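# Flip the folded paper sheet and lay it flat

## Task

Turn the folded sheet upside down and set it flat on the table so that the folded-back corner ends up on the bottom. At the finish both folds must be closed, with their layers aligned and no extra crease anywhere in the paper. Then release it and move the grippers away. The attempt fails immediately if the whole sheet sits lower by more than roughly a finger's width than when any gripper last held it (even lightly), or if any part of the paper extends past the table edge. A sheet that has slipped more than a few millimetres within a gripper's fingertips is not treated as held until it is still between them again. A light grip does not count as holding while the sheet, or a gripper touching it, descends faster than about two sheet-lengths per second. Anything that stays in place only because the robot is holding it at the end does not count. Everything has to settle shortly after you finish, or it fails. A drop in the sheet's average height of more than about a finger's width while no gripper holds it is penalised, even when one edge stays on the table.

## Robot and tools

ROBOT. Two arms, left_arm and right_arm, each with a two-finger parallel gripper. Their bases sit in the scene frame at left_arm (+0.042, +0.236, 0) m and right_arm (+0.016, -0.314, 0) m, both yawed only slightly. The scene frame has its origin on the table top midway between the arms, +x out over the table, +z up, and left_arm on the +y side. The arm names do not match the left or right of any image.

GRIPPER AXES. Each gripper has its own frame: the fingers point along its +z and close along its y. The reported end_effector_position is the point between the finger pads, about 1 cm short of the fingertips. Joint ranges (rad): waist -2.618 to 3.054, shoulder 0.000 to 3.142, elbow 0.000 to 3.142, wrist pitch -1.571 to 1.571, wrist yaw -1.571 to 1.571, wrist roll -2.094 to 2.094. A wrist camera mount on each gripper adds bulk that can collide.

execute_actions(actions). actions is a list of actions; each action is a table of up to 15 rows, each row lasting one control step (1/30 s). If a table is shorter than 15 rows its final row repeats until 15 steps are done. A row is one flat list of 14 numbers, each in [-1, 1], covering both arms even if only one moves: left_arm dx, dy, dz, rx, ry, rz, opening, then right_arm the same seven. dx..rz are an offset, not a pose: they give the target relative to that gripper's measured pose at the start of the action (for the first action in a call, the last pose reported in a result), expressed in the gripper's own axes. Every row is relative to that same start pose, not to the row before. Scale: 1.0 equals 0.6 m of translation or 180 degrees; rx, ry, rz form a single rotation vector. opening is absolute: +1 fully open (0.094 m), -1 closed. An empty list just returns state and images.

move(target, speed, blocking). target is one 14-number row laid out as above; its offsets are measured from the pose in the latest result that showed one, in gripper axes, same scale. Each gripper travels a straight line there; all arms finish together in 0.5 to 10 s, stopping short if longer is needed. speed is top path speed in m/s, 0.002 to 0.5 (default 0.25); rotation is capped at twice that in rad/s. Openings are sent at the start. Paths ignore obstacles and the other arm; grippers lag, drift and may overshoot speed, mostly near full reach. Faster contact hits harder, and aiming further beyond a contact presses harder. With blocking=false a result returns after 0.5 s while motion continues; new rows or moves are rejected until a result shows the end, so use wait or stop. The move: line reports the ending (done, off_target, moving, held, fault) and limits: paced means the sent pose was clipped, held means a check blocked steps (after which the arm may jump faster). Each gripper's distance to its target is also listed.

wait(seconds): 0 to 10; lets the scene run on the last commands and returns early if a move ends. stop(): brakes a running move; braking needs room, fingers keep moving. zoom_image(camera, region): camera is cam_head_left, cam_head_right, cam_high, cam_left_wrist or cam_right_wrist; region is [x0, y0, x1, y1] in that image's pixels, origin top-left, at most 504 by 504. read_manual(section): only "licences", no motion. finished_scene(scene): give the current scene number; irreversible, and the robot first holds your last command.

RESULTS. Each result has a state line per arm: position in metres and quat_wxyz in the scene frame (printed position may be off, more at long reach), Hand target lines (where the controller is steering each gripper), grip_measured (finger opening on the command scale; the last Joint positions entry is the opening in metres), joint torques (offset, scaled and noisy), and images: cam_head_left, cam_head_right, cam_high at 504x504, cam_left_wrist and cam_right_wrist at 616x616 (fisheye). A pose unreachable line means a clearance check altered or blocked that arm's command. FAULT and MOTOR HOT lines report stops and heat.

CONTROL BEHAVIOUR. Per step the commanded pose is limited to 70 mm and 16 degrees from the measured pose, so large offsets take several actions, and after an action the arm only reaches its last clipped pose. Position wins over orientation when both cannot be met. Arms often end a centimetre or more low, and repeated zero offsets let them sag; to hold an arm, send the correction back to the wanted pose in the first call of a reply, zeros afterwards, and raise the aim if it stays low. The robot keeps its last command while you compose replies.

GRIPPING. Readings can be off by about 1 mm per gripper. Command an opening below grip_measured to hold: about 0.03 lower is firm, a smaller margin is lighter. Pads push up to roughly 50 to 62 N, less on thin items (under about 2 mm, like paper), with a brief harder spike on first contact.

AVOID. Letting the paper fall or slide unheld, lowering a lightly held sheet fast, pushing hard into the table, paper hanging off the table edge, the arms striking or pressing each other, and long loaded holds: motors warn at 75 °C, stop the arm for 10 s at 90 °C, and at 100 °C the arm goes limp and falls. Finish with the paper at rest and the grippers clear.

Each tool is called after ">>>" as name(argument=value, ...) on one line, values as JSON.

## Session

>>> execute_actions(actions=[])

Scene clock: 0.00 s.
left_arm: end_effector_position=(+0.4212, +0.2260, +0.4048) grip_measured=+1.000 end_effector_quat_wxyz=(+0.704, +0.002, +0.710, -0.014) | right_arm: end_effector_position=(+0.4013, -0.3185, +0.4039) grip_measured=+1.000 end_effector_quat_wxyz=(+0.704, +0.004, +0.710, -0.003)
Joint positions: left_arm=[ 0.001  1.039  1.043 -0.013 -0.011 -0.017  0.094] | right_arm=[-0.01   1.061  1.05   0.002 -0.008  0.002  0.094]
Joint velocities: left_arm=[-0.017  0.002  0.002  0.037  0.022 -0.007  0.   ] | right_arm=[-0.017  0.007 -0.002 -0.022 -0.066  0.007  0.   ]
Joint torques (N m, as the arm reports them, + toward a larger angle): no reading
Motor temperatures (°C, as the motors report them): left_arm=[23 25 24 23 25 26] | right_arm=[23 23 26 24 23 24]
Hand target (left_arm): +0.419, +0.226, +0.405; +0.702, +0.002, +0.712, -0.015
Hand target (right_arm): +0.399, -0.318, +0.407; +0.705, +0.004, +0.709, -0.002

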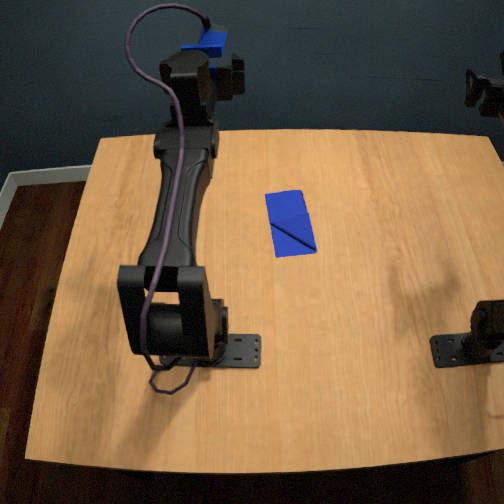

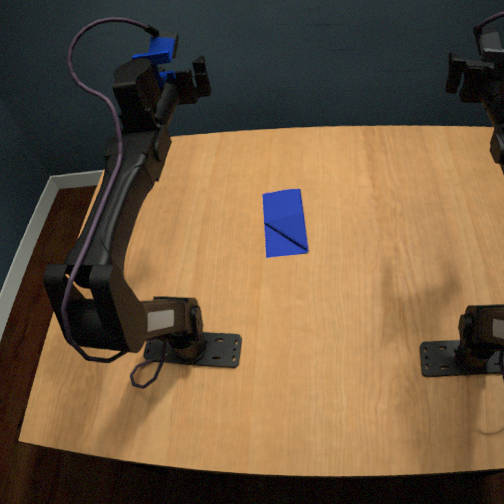

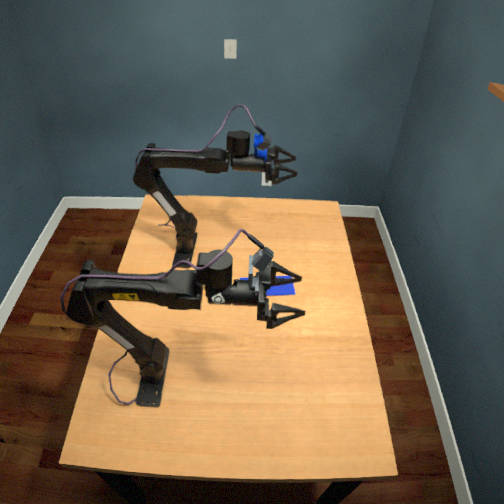

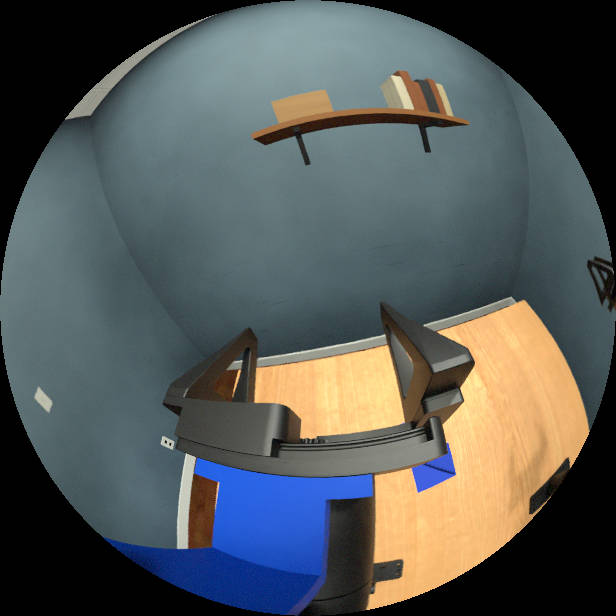

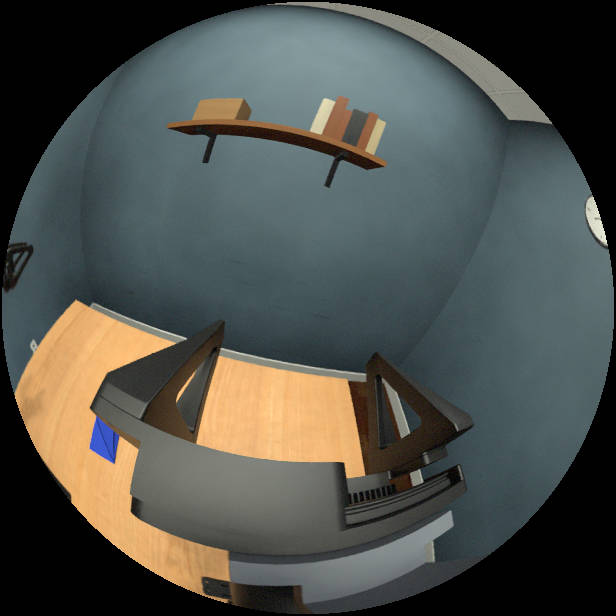

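>>> zoom_image(camera="cam_head_left", region=[240,175,340,275])

>>> zoom_image(camera="cam_left_wrist", region=[390,420,480,510])

Region (240, 175, 340, 275) of cam_head_left's 504x504 image, scaled by 5.040, with more detail than that image has.

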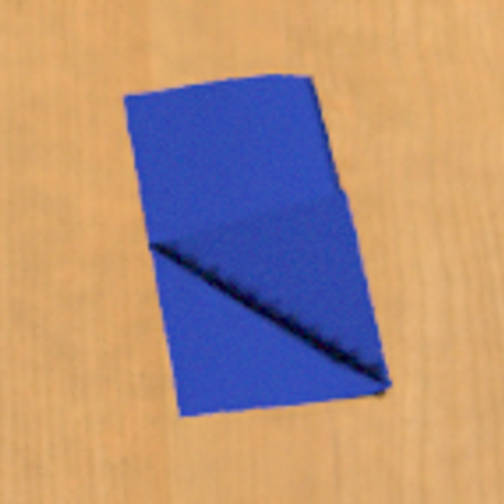

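Region (390, 420, 480, 510) of cam_left_wrist's 616x616 image, scaled by 5.600, with more detail than that image has.

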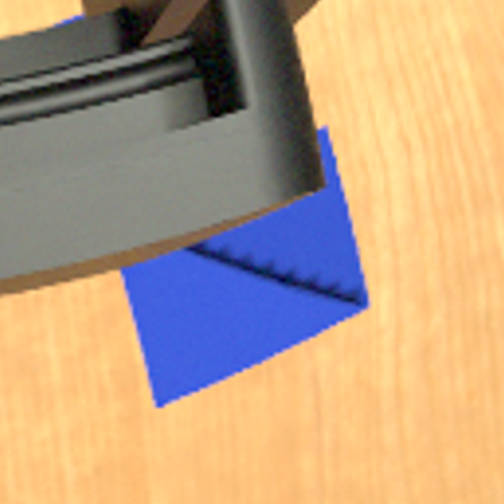

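>>> move(target=[0.42,-0.1,-0.08,0,0.5,0,-1,0.42,0.3,-0.12,0,0.5,0,-0.4], speed=0.4)

>>> move(target=[0,-0.05,0.15,0.12,0,0,-1,0,0.17,0.17,-0.27,0,0,-0.4], speed=0.3)

Scene clock: 13.77 s.
left_arm: end_effector_position=(+0.3678, +0.1734, +0.1499) grip_measured=-0.989 end_effector_quat_wxyz=(-0.009, +0.010, +1.000, +0.012) | right_arm: end_effector_position=(+0.3302, -0.1401, +0.1440) grip_measured=-0.398 end_effector_quat_wxyz=(-0.009, +0.008, +1.000, -0.004)
Joint positions: left_arm=[-0.169  1.826  1.682 -1.449 -0.021 -0.186  0.001] | right_arm=[ 0.509  1.933  1.8   -1.457 -0.002  0.518  0.028]
Joint velocities: left_arm=[-0.007 -0.007  0.002  0.007 -0.081  0.095  0.001] | right_arm=[-0.012 -0.007 -0.002 -0.066 -0.037  0.007  0.001]
Joint torques (N m, as the arm reports them, + toward a larger angle): left_arm=[-0.59 -8.78  8.7   0.26  0.08 -0.07] | right_arm=[ 0.76 -9.83  7.23  0.51 -0.07  0.09]
Motor temperatures (°C, as the motors report them): left_arm=[23 25 26 25 25 26] | right_arm=[23 24 28 27 23 24]
Hand target (left_arm): +0.369, +0.169, +0.157; -0.003, +0.009, +1.000, +0.006
Hand target (right_arm): +0.329, -0.137, +0.151; -0.006, +0.010, +1.000, +0.001
Off the commanded pose (left_arm): 0.011 m, 2 deg.
Off the commanded pose (right_arm): 0.010 m, 1 deg.
move: off_target (left_arm)

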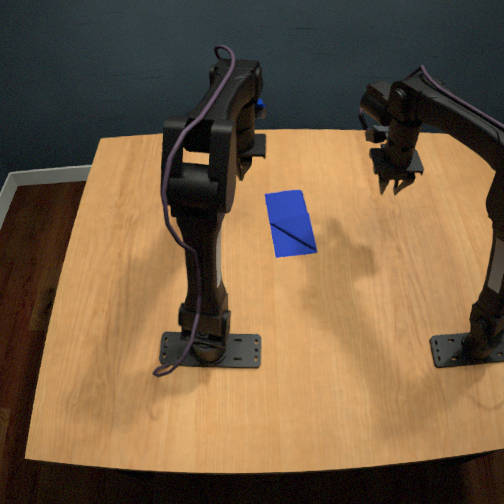

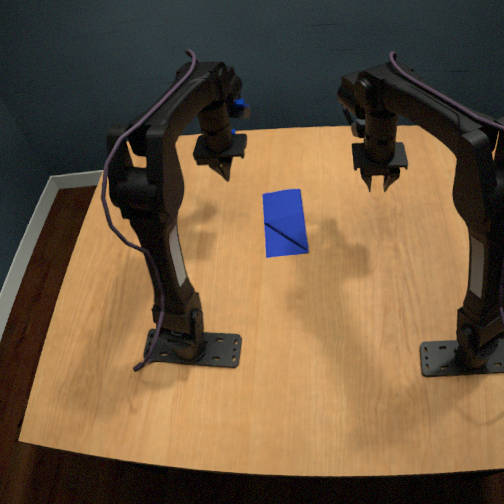

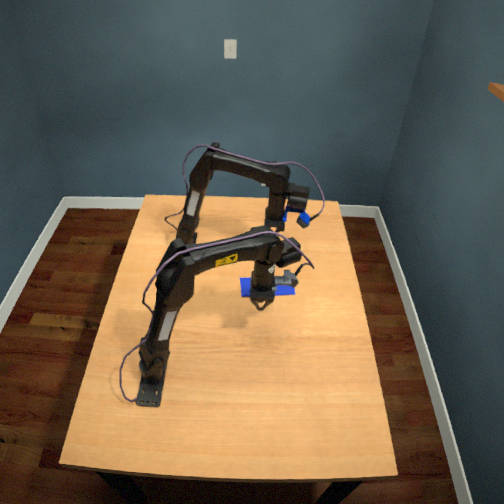

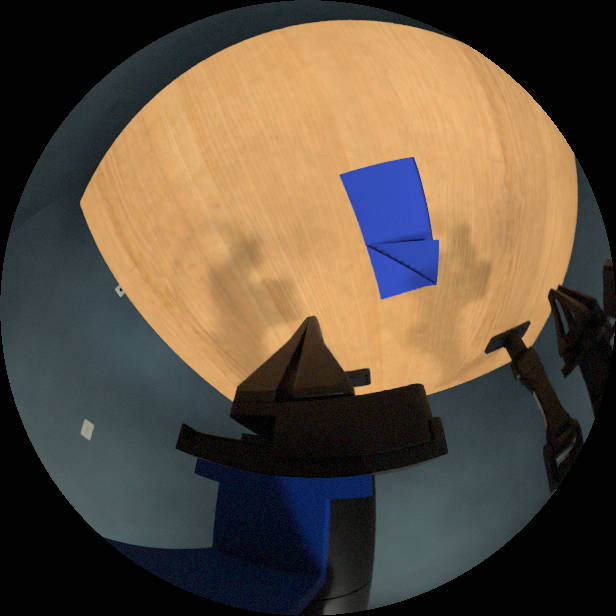

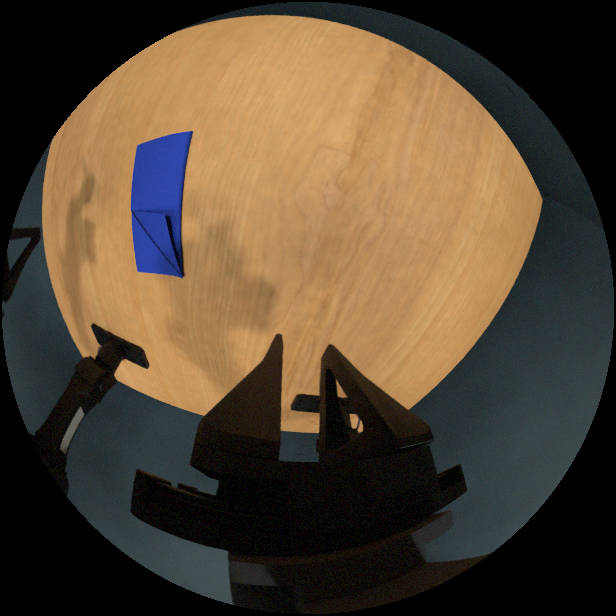

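Scene clock: 16.03 s.
left_arm: end_effector_position=(+0.3685, +0.1436, +0.0669) grip_measured=-0.989 end_effector_quat_wxyz=(-0.005, +0.008, +0.986, -0.169) | right_arm: end_effector_position=(+0.3316, -0.0382, +0.0437) grip_measured=-0.398 end_effector_quat_wxyz=(-0.001, +0.003, +0.915, +0.404)
Joint positions: left_arm=[-0.068  1.826  1.309 -1.031  0.339 -0.092  0.001] | right_arm=[ 0.433  1.911  1.084 -0.317 -0.738  0.601  0.028]
Joint velocities: left_arm=[-0.027  0.002  0.012 -0.007  0.007 -0.007  0.001] | right_arm=[-0.012  0.012  0.007 -0.007  0.007 -0.022  0.   ]
Joint torques (N m, as the arm reports them, + toward a larger angle): left_arm=[ 0.54 -7.34  5.4   0.55  0.29  0.12] | right_arm=[-0.49 -9.08  4.46  1.41 -0.45  0.03]
Motor temperatures (°C, as the motors report them): left_arm=[23 26 26 25 25 26] | right_arm=[23 25 28 27 23 24]
Hand target (left_arm): +0.366, +0.144, +0.059; -0.014, +0.008, +0.984, -0.175
Hand target (right_arm): +0.330, -0.040, +0.042; -0.006, +0.009, +0.913, +0.408
Off the commanded pose (left_arm): 0.008 m, 1 deg.
Off the commanded pose (right_arm): 0.003 m, 1 deg.
move: done

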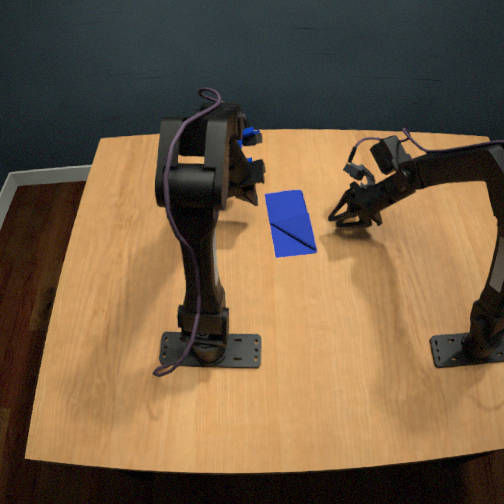

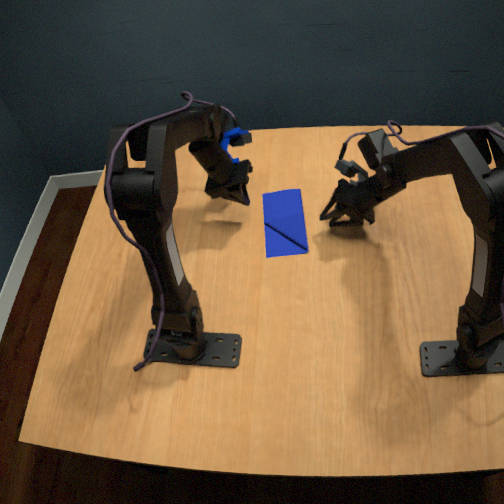

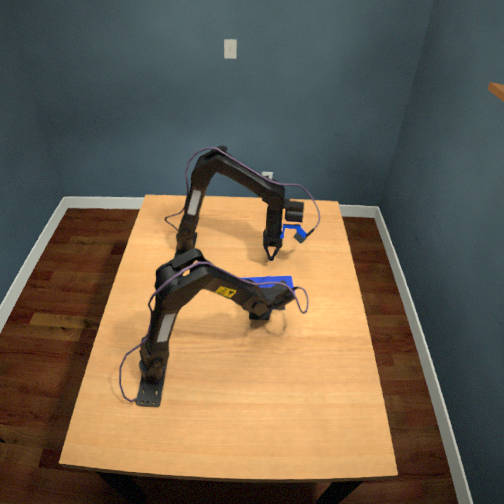

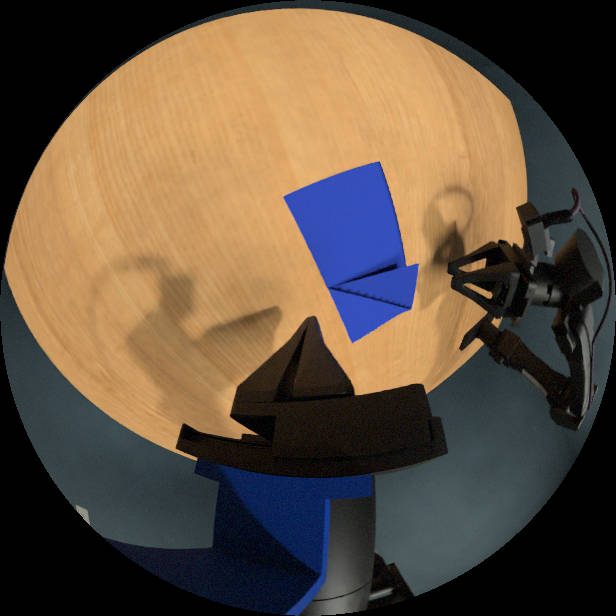

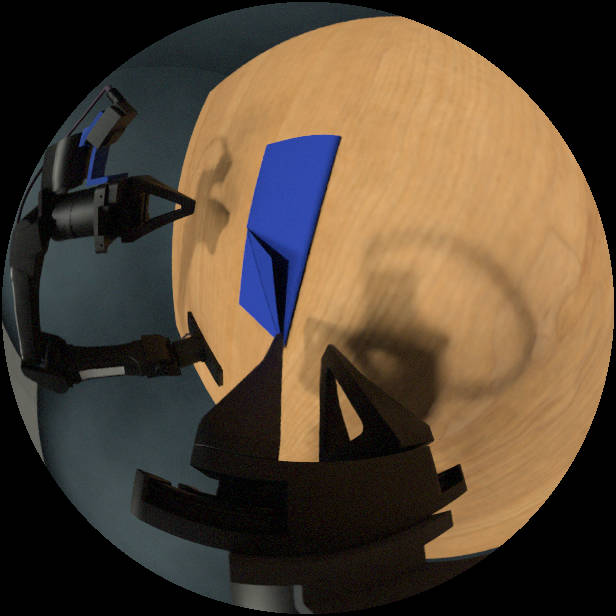

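>>> move(target=[0,-0.042,0.118,0,0,0,-1,-0.02,0.001,0.051,0,0.03,-0.027,-0.2], speed=0.08)

>>> zoom_image(camera="cam_head_left", region=[240,160,380,280])

Scene clock: 22.00 s.
left_arm: end_effector_position=(+0.3715, +0.0961, +0.0160) grip_measured=-0.989 end_effector_quat_wxyz=(+0.001, +0.010, +0.985, -0.172) | right_arm: end_effector_position=(+0.3458, -0.0202, +0.0224) grip_measured=-0.201 end_effector_quat_wxyz=(-0.020, -0.045, +0.915, +0.402)
Joint positions: left_arm=[-0.204  1.912  1.204 -0.778  0.336 -0.234  0.001] | right_arm=[ 0.449  2.072  1.238 -0.386 -0.766  0.487  0.038]
Joint velocities: left_arm=[ 0.007  0.007 -0.012  0.022 -0.022 -0.051 -0.   ] | right_arm=[-0.017  0.007  0.002  0.007 -0.037 -0.007  0.   ]
Joint torques (N m, as the arm reports them, + toward a larger angle): left_arm=[-0.41 -8.41  5.2   0.68  0.13 -0.06] | right_arm=[ 0.98 -9.34  7.2   1.06 -0.44 -0.16]
Motor temperatures (°C, as the motors report them): left_arm=[23 27 26 24 25 26] | right_arm=[23 27 28 27 23 24]
Hand target (left_arm): +0.368, +0.096, +0.009; -0.005, +0.007, +0.986, -0.169
Hand target (right_arm): +0.344, -0.016, +0.023; -0.027, -0.054, +0.913, +0.404
Off the commanded pose (left_arm): 0.009 m, 1 deg.
Off the commanded pose (right_arm): 0.006 m, 1 deg.
move: done

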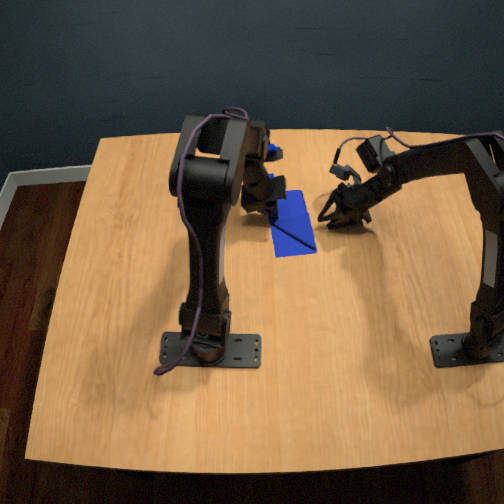

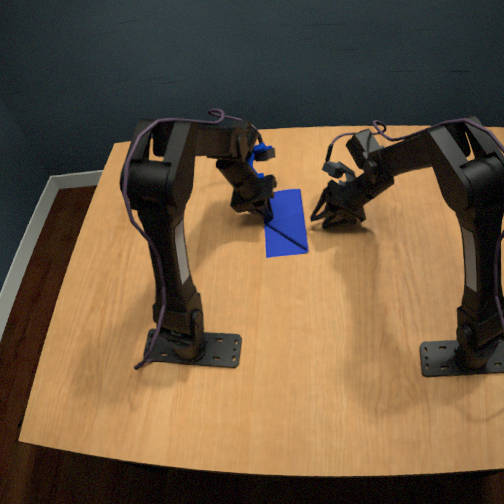

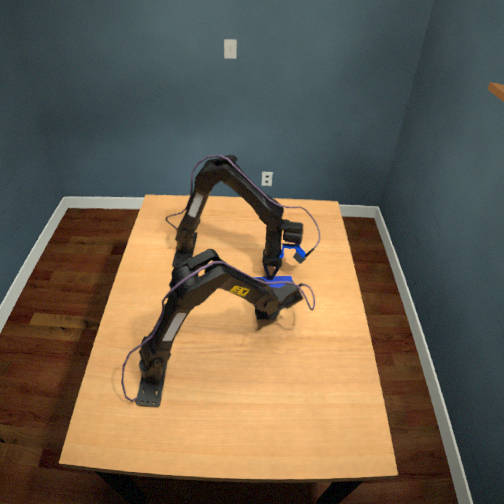

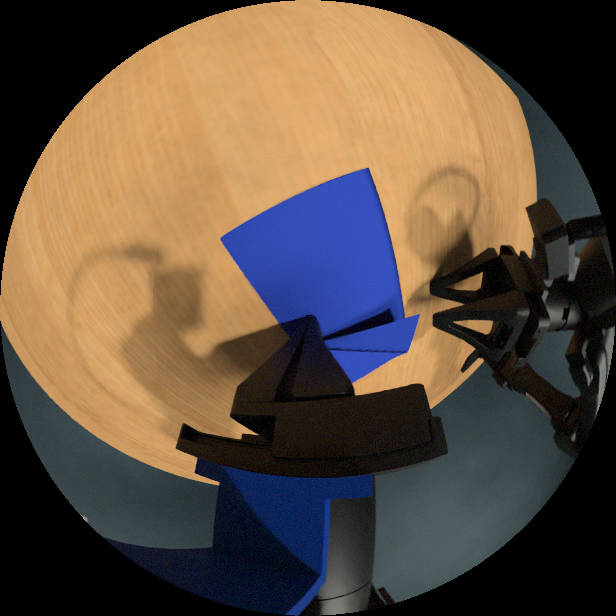

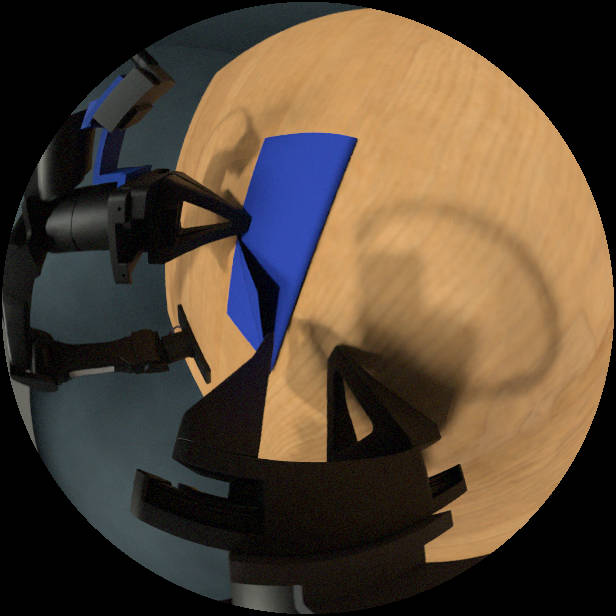

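Region (240, 160, 380, 280) of cam_head_left's 504x504 image, scaled by 3.600, with more detail than that image has; it fills the top 432 rows of this view, and the rest is white.

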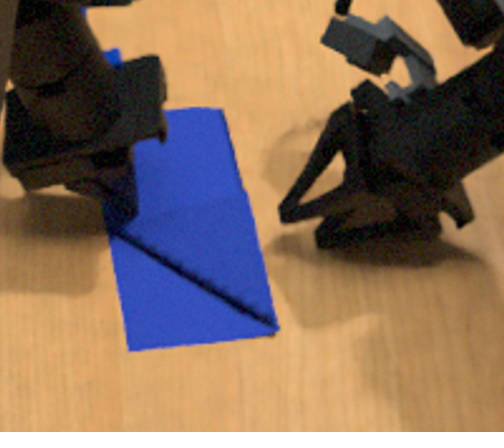

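>>> move(target=[0.005,0.012,0.033,0.07,0,0,-1,0.01,0.021,0.048,0,0,0,-0.2], speed=0.08)

>>> zoom_image(camera="cam_head_left", region=[240,160,380,280])

Scene clock: 26.10 s.
left_arm: end_effector_position=(+0.3772, +0.0911, +0.0122) grip_measured=-0.989 end_effector_quat_wxyz=(+0.013, +0.011, +0.957, -0.288) | right_arm: end_effector_position=(+0.3419, +0.0085, +0.0223) grip_measured=-0.201 end_effector_quat_wxyz=(-0.011, -0.049, +0.911, +0.409)
Joint positions: left_arm=[-0.107  1.935  1.13  -0.65   0.575 -0.155  0.001] | right_arm=[ 0.518  2.086  1.238 -0.285 -0.746  0.577  0.038]
Joint velocities: left_arm=[-0.017 -0.002  0.002  0.022 -0.022  0.022  0.001] | right_arm=[ 0.002  0.002 -0.002 -0.022 -0.066  0.095  0.   ]
Joint torques (N m, as the arm reports them, + toward a larger angle): left_arm=[ 0.26 -6.84  3.98  0.81  0.17  0.12] | right_arm=[ 0.8  -9.31  4.96  1.38 -0.19  0.05]
Motor temperatures (°C, as the motors report them): left_arm=[23 27 26 24 25 26] | right_arm=[23 28 28 27 23 24]
Hand target (left_arm): +0.368, +0.096, -0.005; -0.003, +0.010, +0.960, -0.280
Hand target (right_arm): +0.337, +0.008, +0.012; -0.021, -0.045, +0.915, +0.401
Off the commanded pose (left_arm): 0.020 m, 2 deg.
Off the commanded pose (right_arm): 0.011 m, 1 deg.
move: off_target (left_arm, right_arm)

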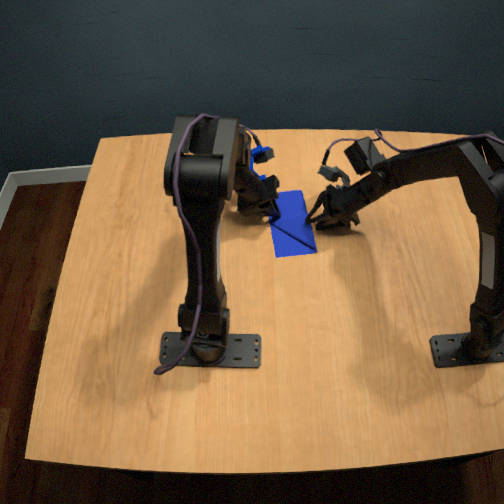

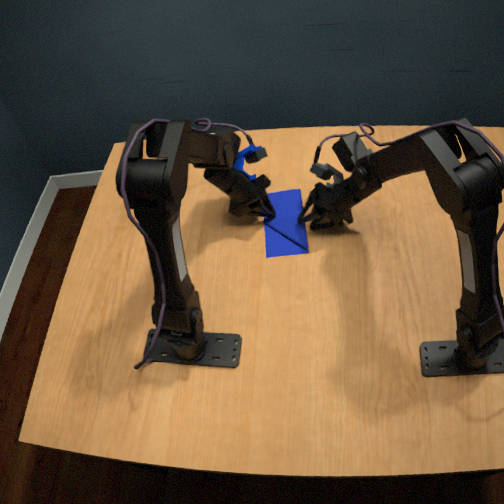

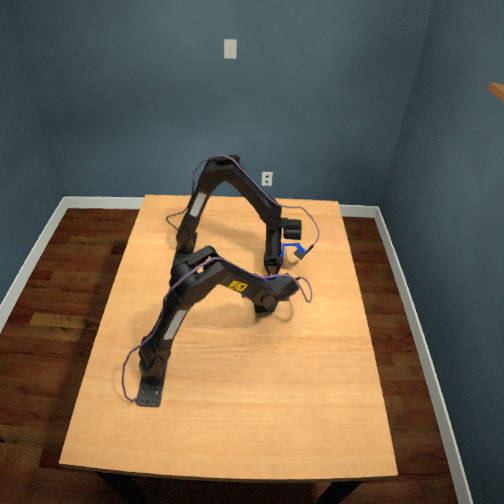

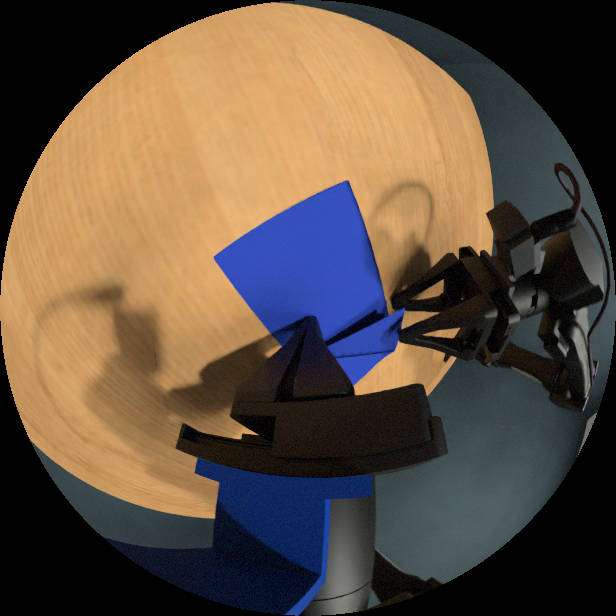

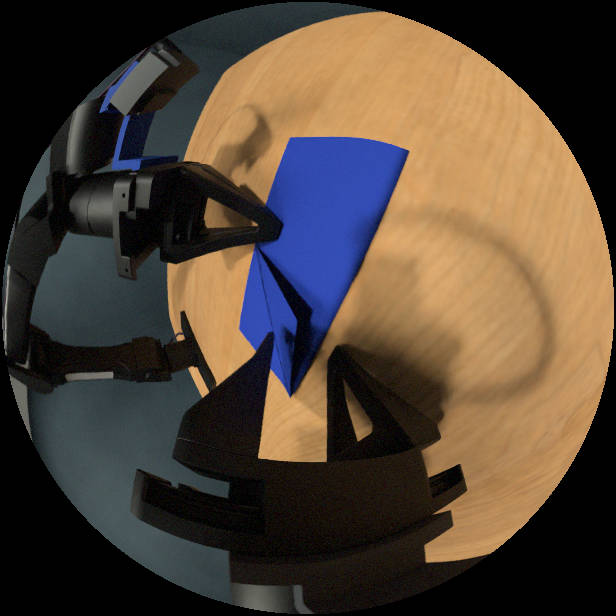

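Region (240, 160, 380, 280) of cam_head_left's 504x504 image, scaled by 3.600, with more detail than that image has; it fills the top 432 rows of this view, and the rest is white.

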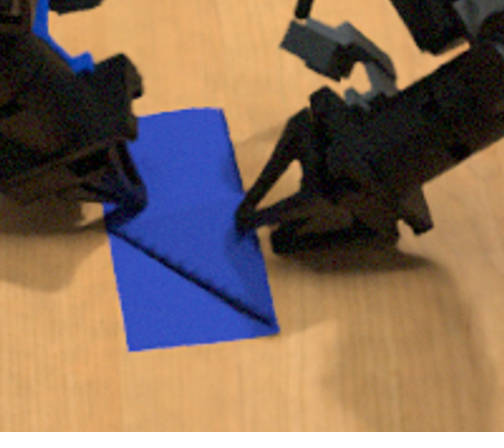

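>>> execute_actions(actions=[[[0.015,0.022,0.019,0,0,0,-1,0.008,-0.015,0.024,0.005,0,0,-0.2]],[[0.015,0.022,0.019,0,0,0,-1,0.008,-0.012,0.026,0.005,0,0,-0.2]],[[0.015,0.022,0.019,0,0,0,-1,0.008,-0.012,0.026,0.005,0,0,-0.2]]])

>>> zoom_image(camera="cam_right_wrist", region=[220,220,440,440])

Scene clock: 30.10 s.
left_arm: end_effector_position=(+0.3810, +0.0814, +0.0117) grip_measured=-0.990 end_effector_quat_wxyz=(+0.045, +0.017, +0.936, -0.350) | right_arm: end_effector_position=(+0.3491, +0.0342, +0.0230) grip_measured=-0.201 end_effector_quat_wxyz=(+0.029, -0.074, +0.899, +0.431)
Joint positions: left_arm=[-0.083  1.93   1.047 -0.49   0.698 -0.154  0.   ] | right_arm=[ 0.563  2.11   1.228 -0.118 -0.73   0.616  0.038]
Joint velocities: left_arm=[-0.007 -0.002 -0.002  0.081  0.007 -0.022 -0.001] | right_arm=[ 0.002 -0.002 -0.007  0.037  0.022 -0.022  0.001]
Joint torques (N m, as the arm reports them, + toward a larger angle): left_arm=[ 0.13 -7.56  3.51  0.87  0.02  0.09] | right_arm=[ 0.42 -9.37  4.7   1.54 -0.15  0.02]
Motor temperatures (°C, as the motors report them): left_arm=[23 27 26 24 25 26] | right_arm=[23 29 28 27 23 24]
Hand target (left_arm): +0.371, +0.089, -0.005; +0.032, +0.013, +0.943, -0.330
Hand target (right_arm): +0.342, +0.031, +0.007; +0.016, -0.065, +0.907, +0.416
Off the commanded pose (left_arm): 0.021 m, 3 deg.
Off the commanded pose (right_arm): 0.018 m, 3 deg.

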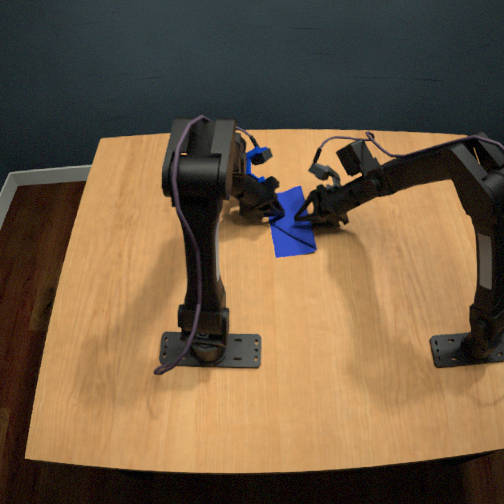

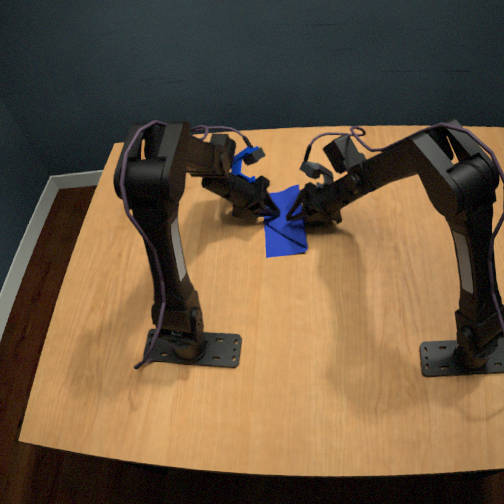

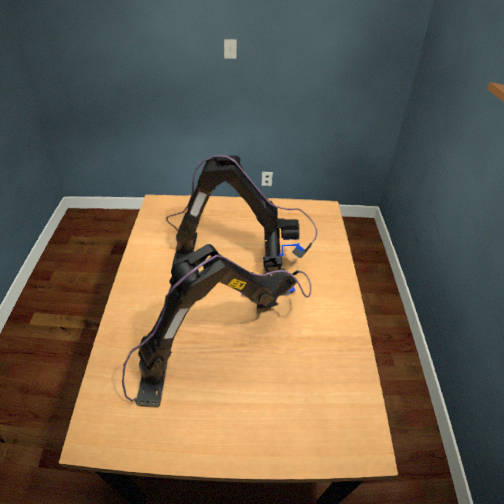

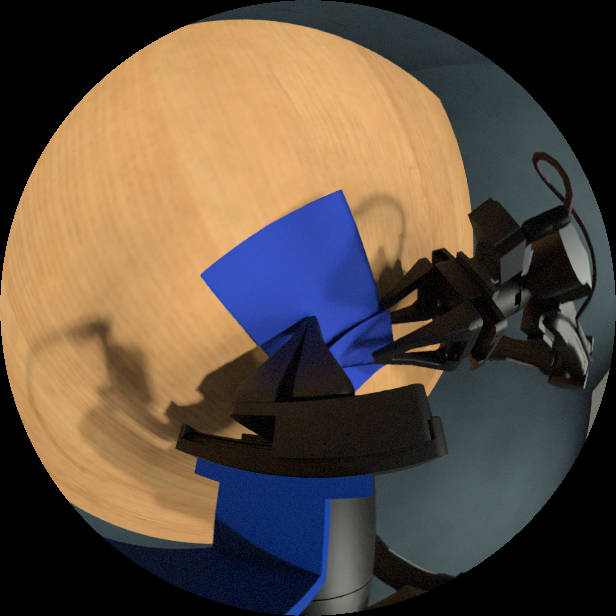

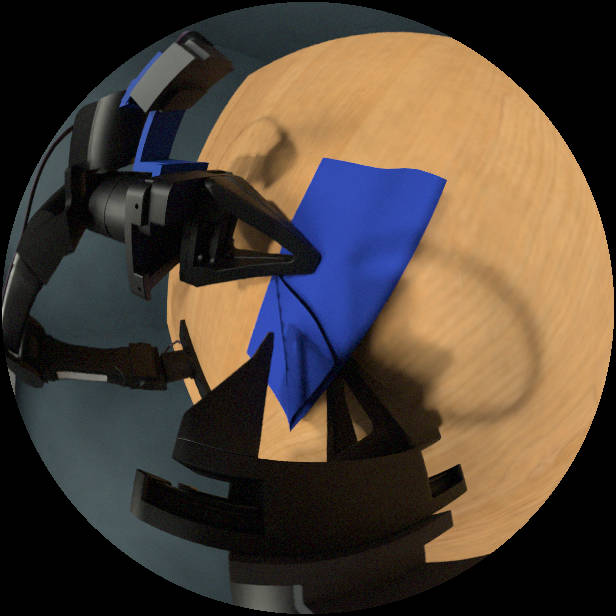

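Region (220, 220, 440, 440) of cam_right_wrist's 616x616 image, scaled by 2.291, with more detail than that image has.

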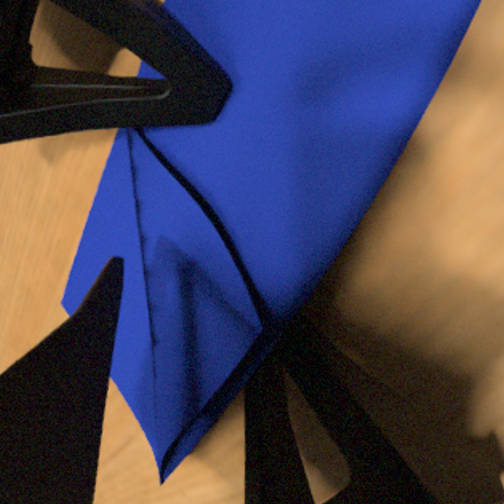

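>>> execute_actions(actions=[[[0.01,0.015,0.01,-0.01,0,0,-1,0.008,0,0,0,0,0,-0.3],[0.01,0.015,0.01,-0.01,0,0,-1,0.008,0,0,0,0,0,-0.4],[0.01,0.015,0.01,-0.01,0,0,-1,0.008,0,0,0,0,0,-0.5]],[[0,0,-0.03,0,0,0,-1,0,0.012,-0.004,0,0,0,-0.6],[0,0,-0.03,0,0,0,-1,0,0.012,-0.004,0,0,0,-0.7],[0,0,-0.03,0,0,0,-1,0,0.012,-0.004,0,0,0,-0.78]],[[0,0,-0.06,0,0,0,-1,0,0.01,-0.004,0,0,0,-0.88]],[[0,0.03,-0.08,0,0,0,-1,0,0.01,-0.004,0,0,0,-1]]])

Scene clock: 36.07 s.
left_arm: end_effector_position=(+0.3667, +0.1657, +0.0512) grip_measured=-0.990 end_effector_quat_wxyz=(+0.032, -0.013, +0.939, -0.341) | right_arm: end_effector_position=(+0.3480, +0.0317, +0.0186) grip_measured=-0.981 end_effector_quat_wxyz=(+0.030, -0.070, +0.902, +0.425)
Joint positions: left_arm=[ 0.171  1.85   1.138 -0.883  0.699  0.116  0.   ] | right_arm=[ 0.563  2.11   1.215 -0.111 -0.718  0.619  0.001]
Joint velocities: left_arm=[-0.012  0.007 -0.002 -0.066 -0.007  0.066  0.001] | right_arm=[-0.002 -0.002  0.007  0.022  0.022  0.022 -0.001]
Joint torques (N m, as the arm reports them, + toward a larger angle): left_arm=[-0.53 -8.79  8.06  0.26  0.39  0.11] | right_arm=[  0.57 -11.67   6.1    1.42  -0.29   0.07]
Motor temperatures (°C, as the motors report them): left_arm=[23 28 26 24 25 26] | right_arm=[23 30 28 27 23 24]
Hand target (left_arm): +0.369, +0.163, +0.059; +0.037, +0.002, +0.938, -0.344
Hand target (right_arm): +0.347, +0.034, +0.025; +0.029, -0.070, +0.901, +0.426
Off the commanded pose (left_arm): 0.009 m, 2 deg.
Off the commanded pose (right_arm): 0.007 m, 0 deg.

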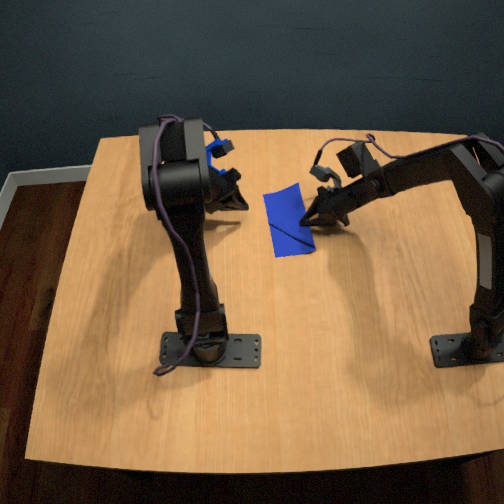

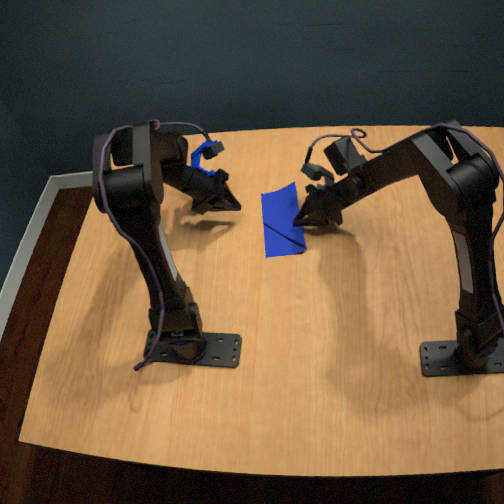

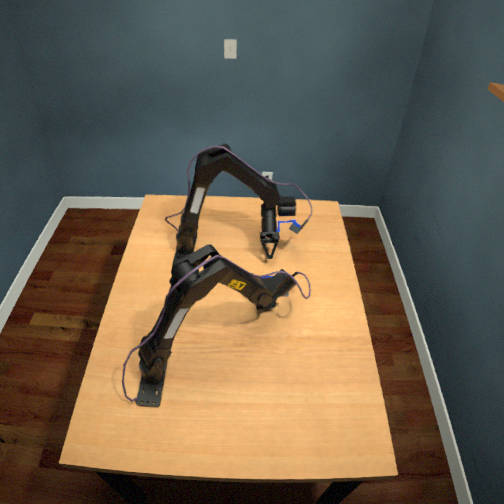

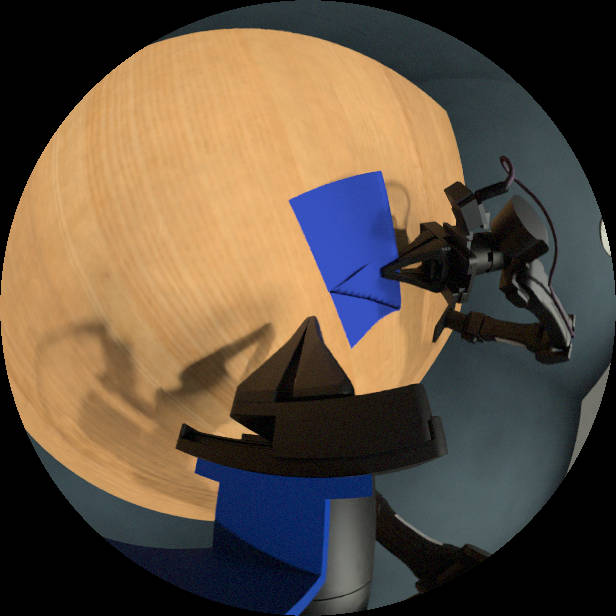

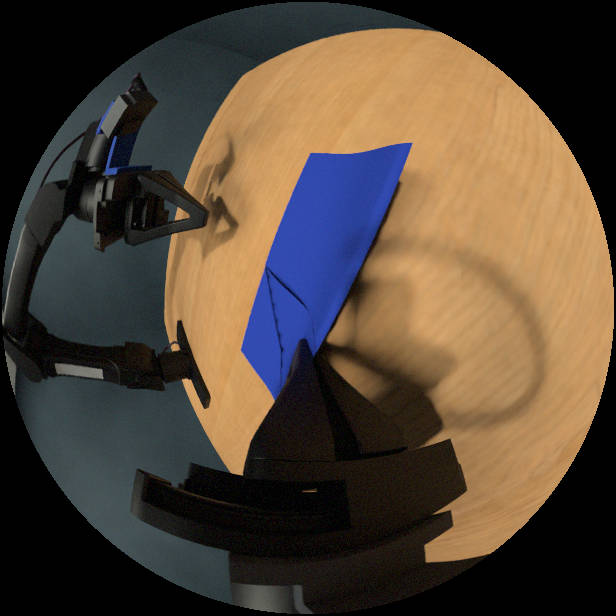

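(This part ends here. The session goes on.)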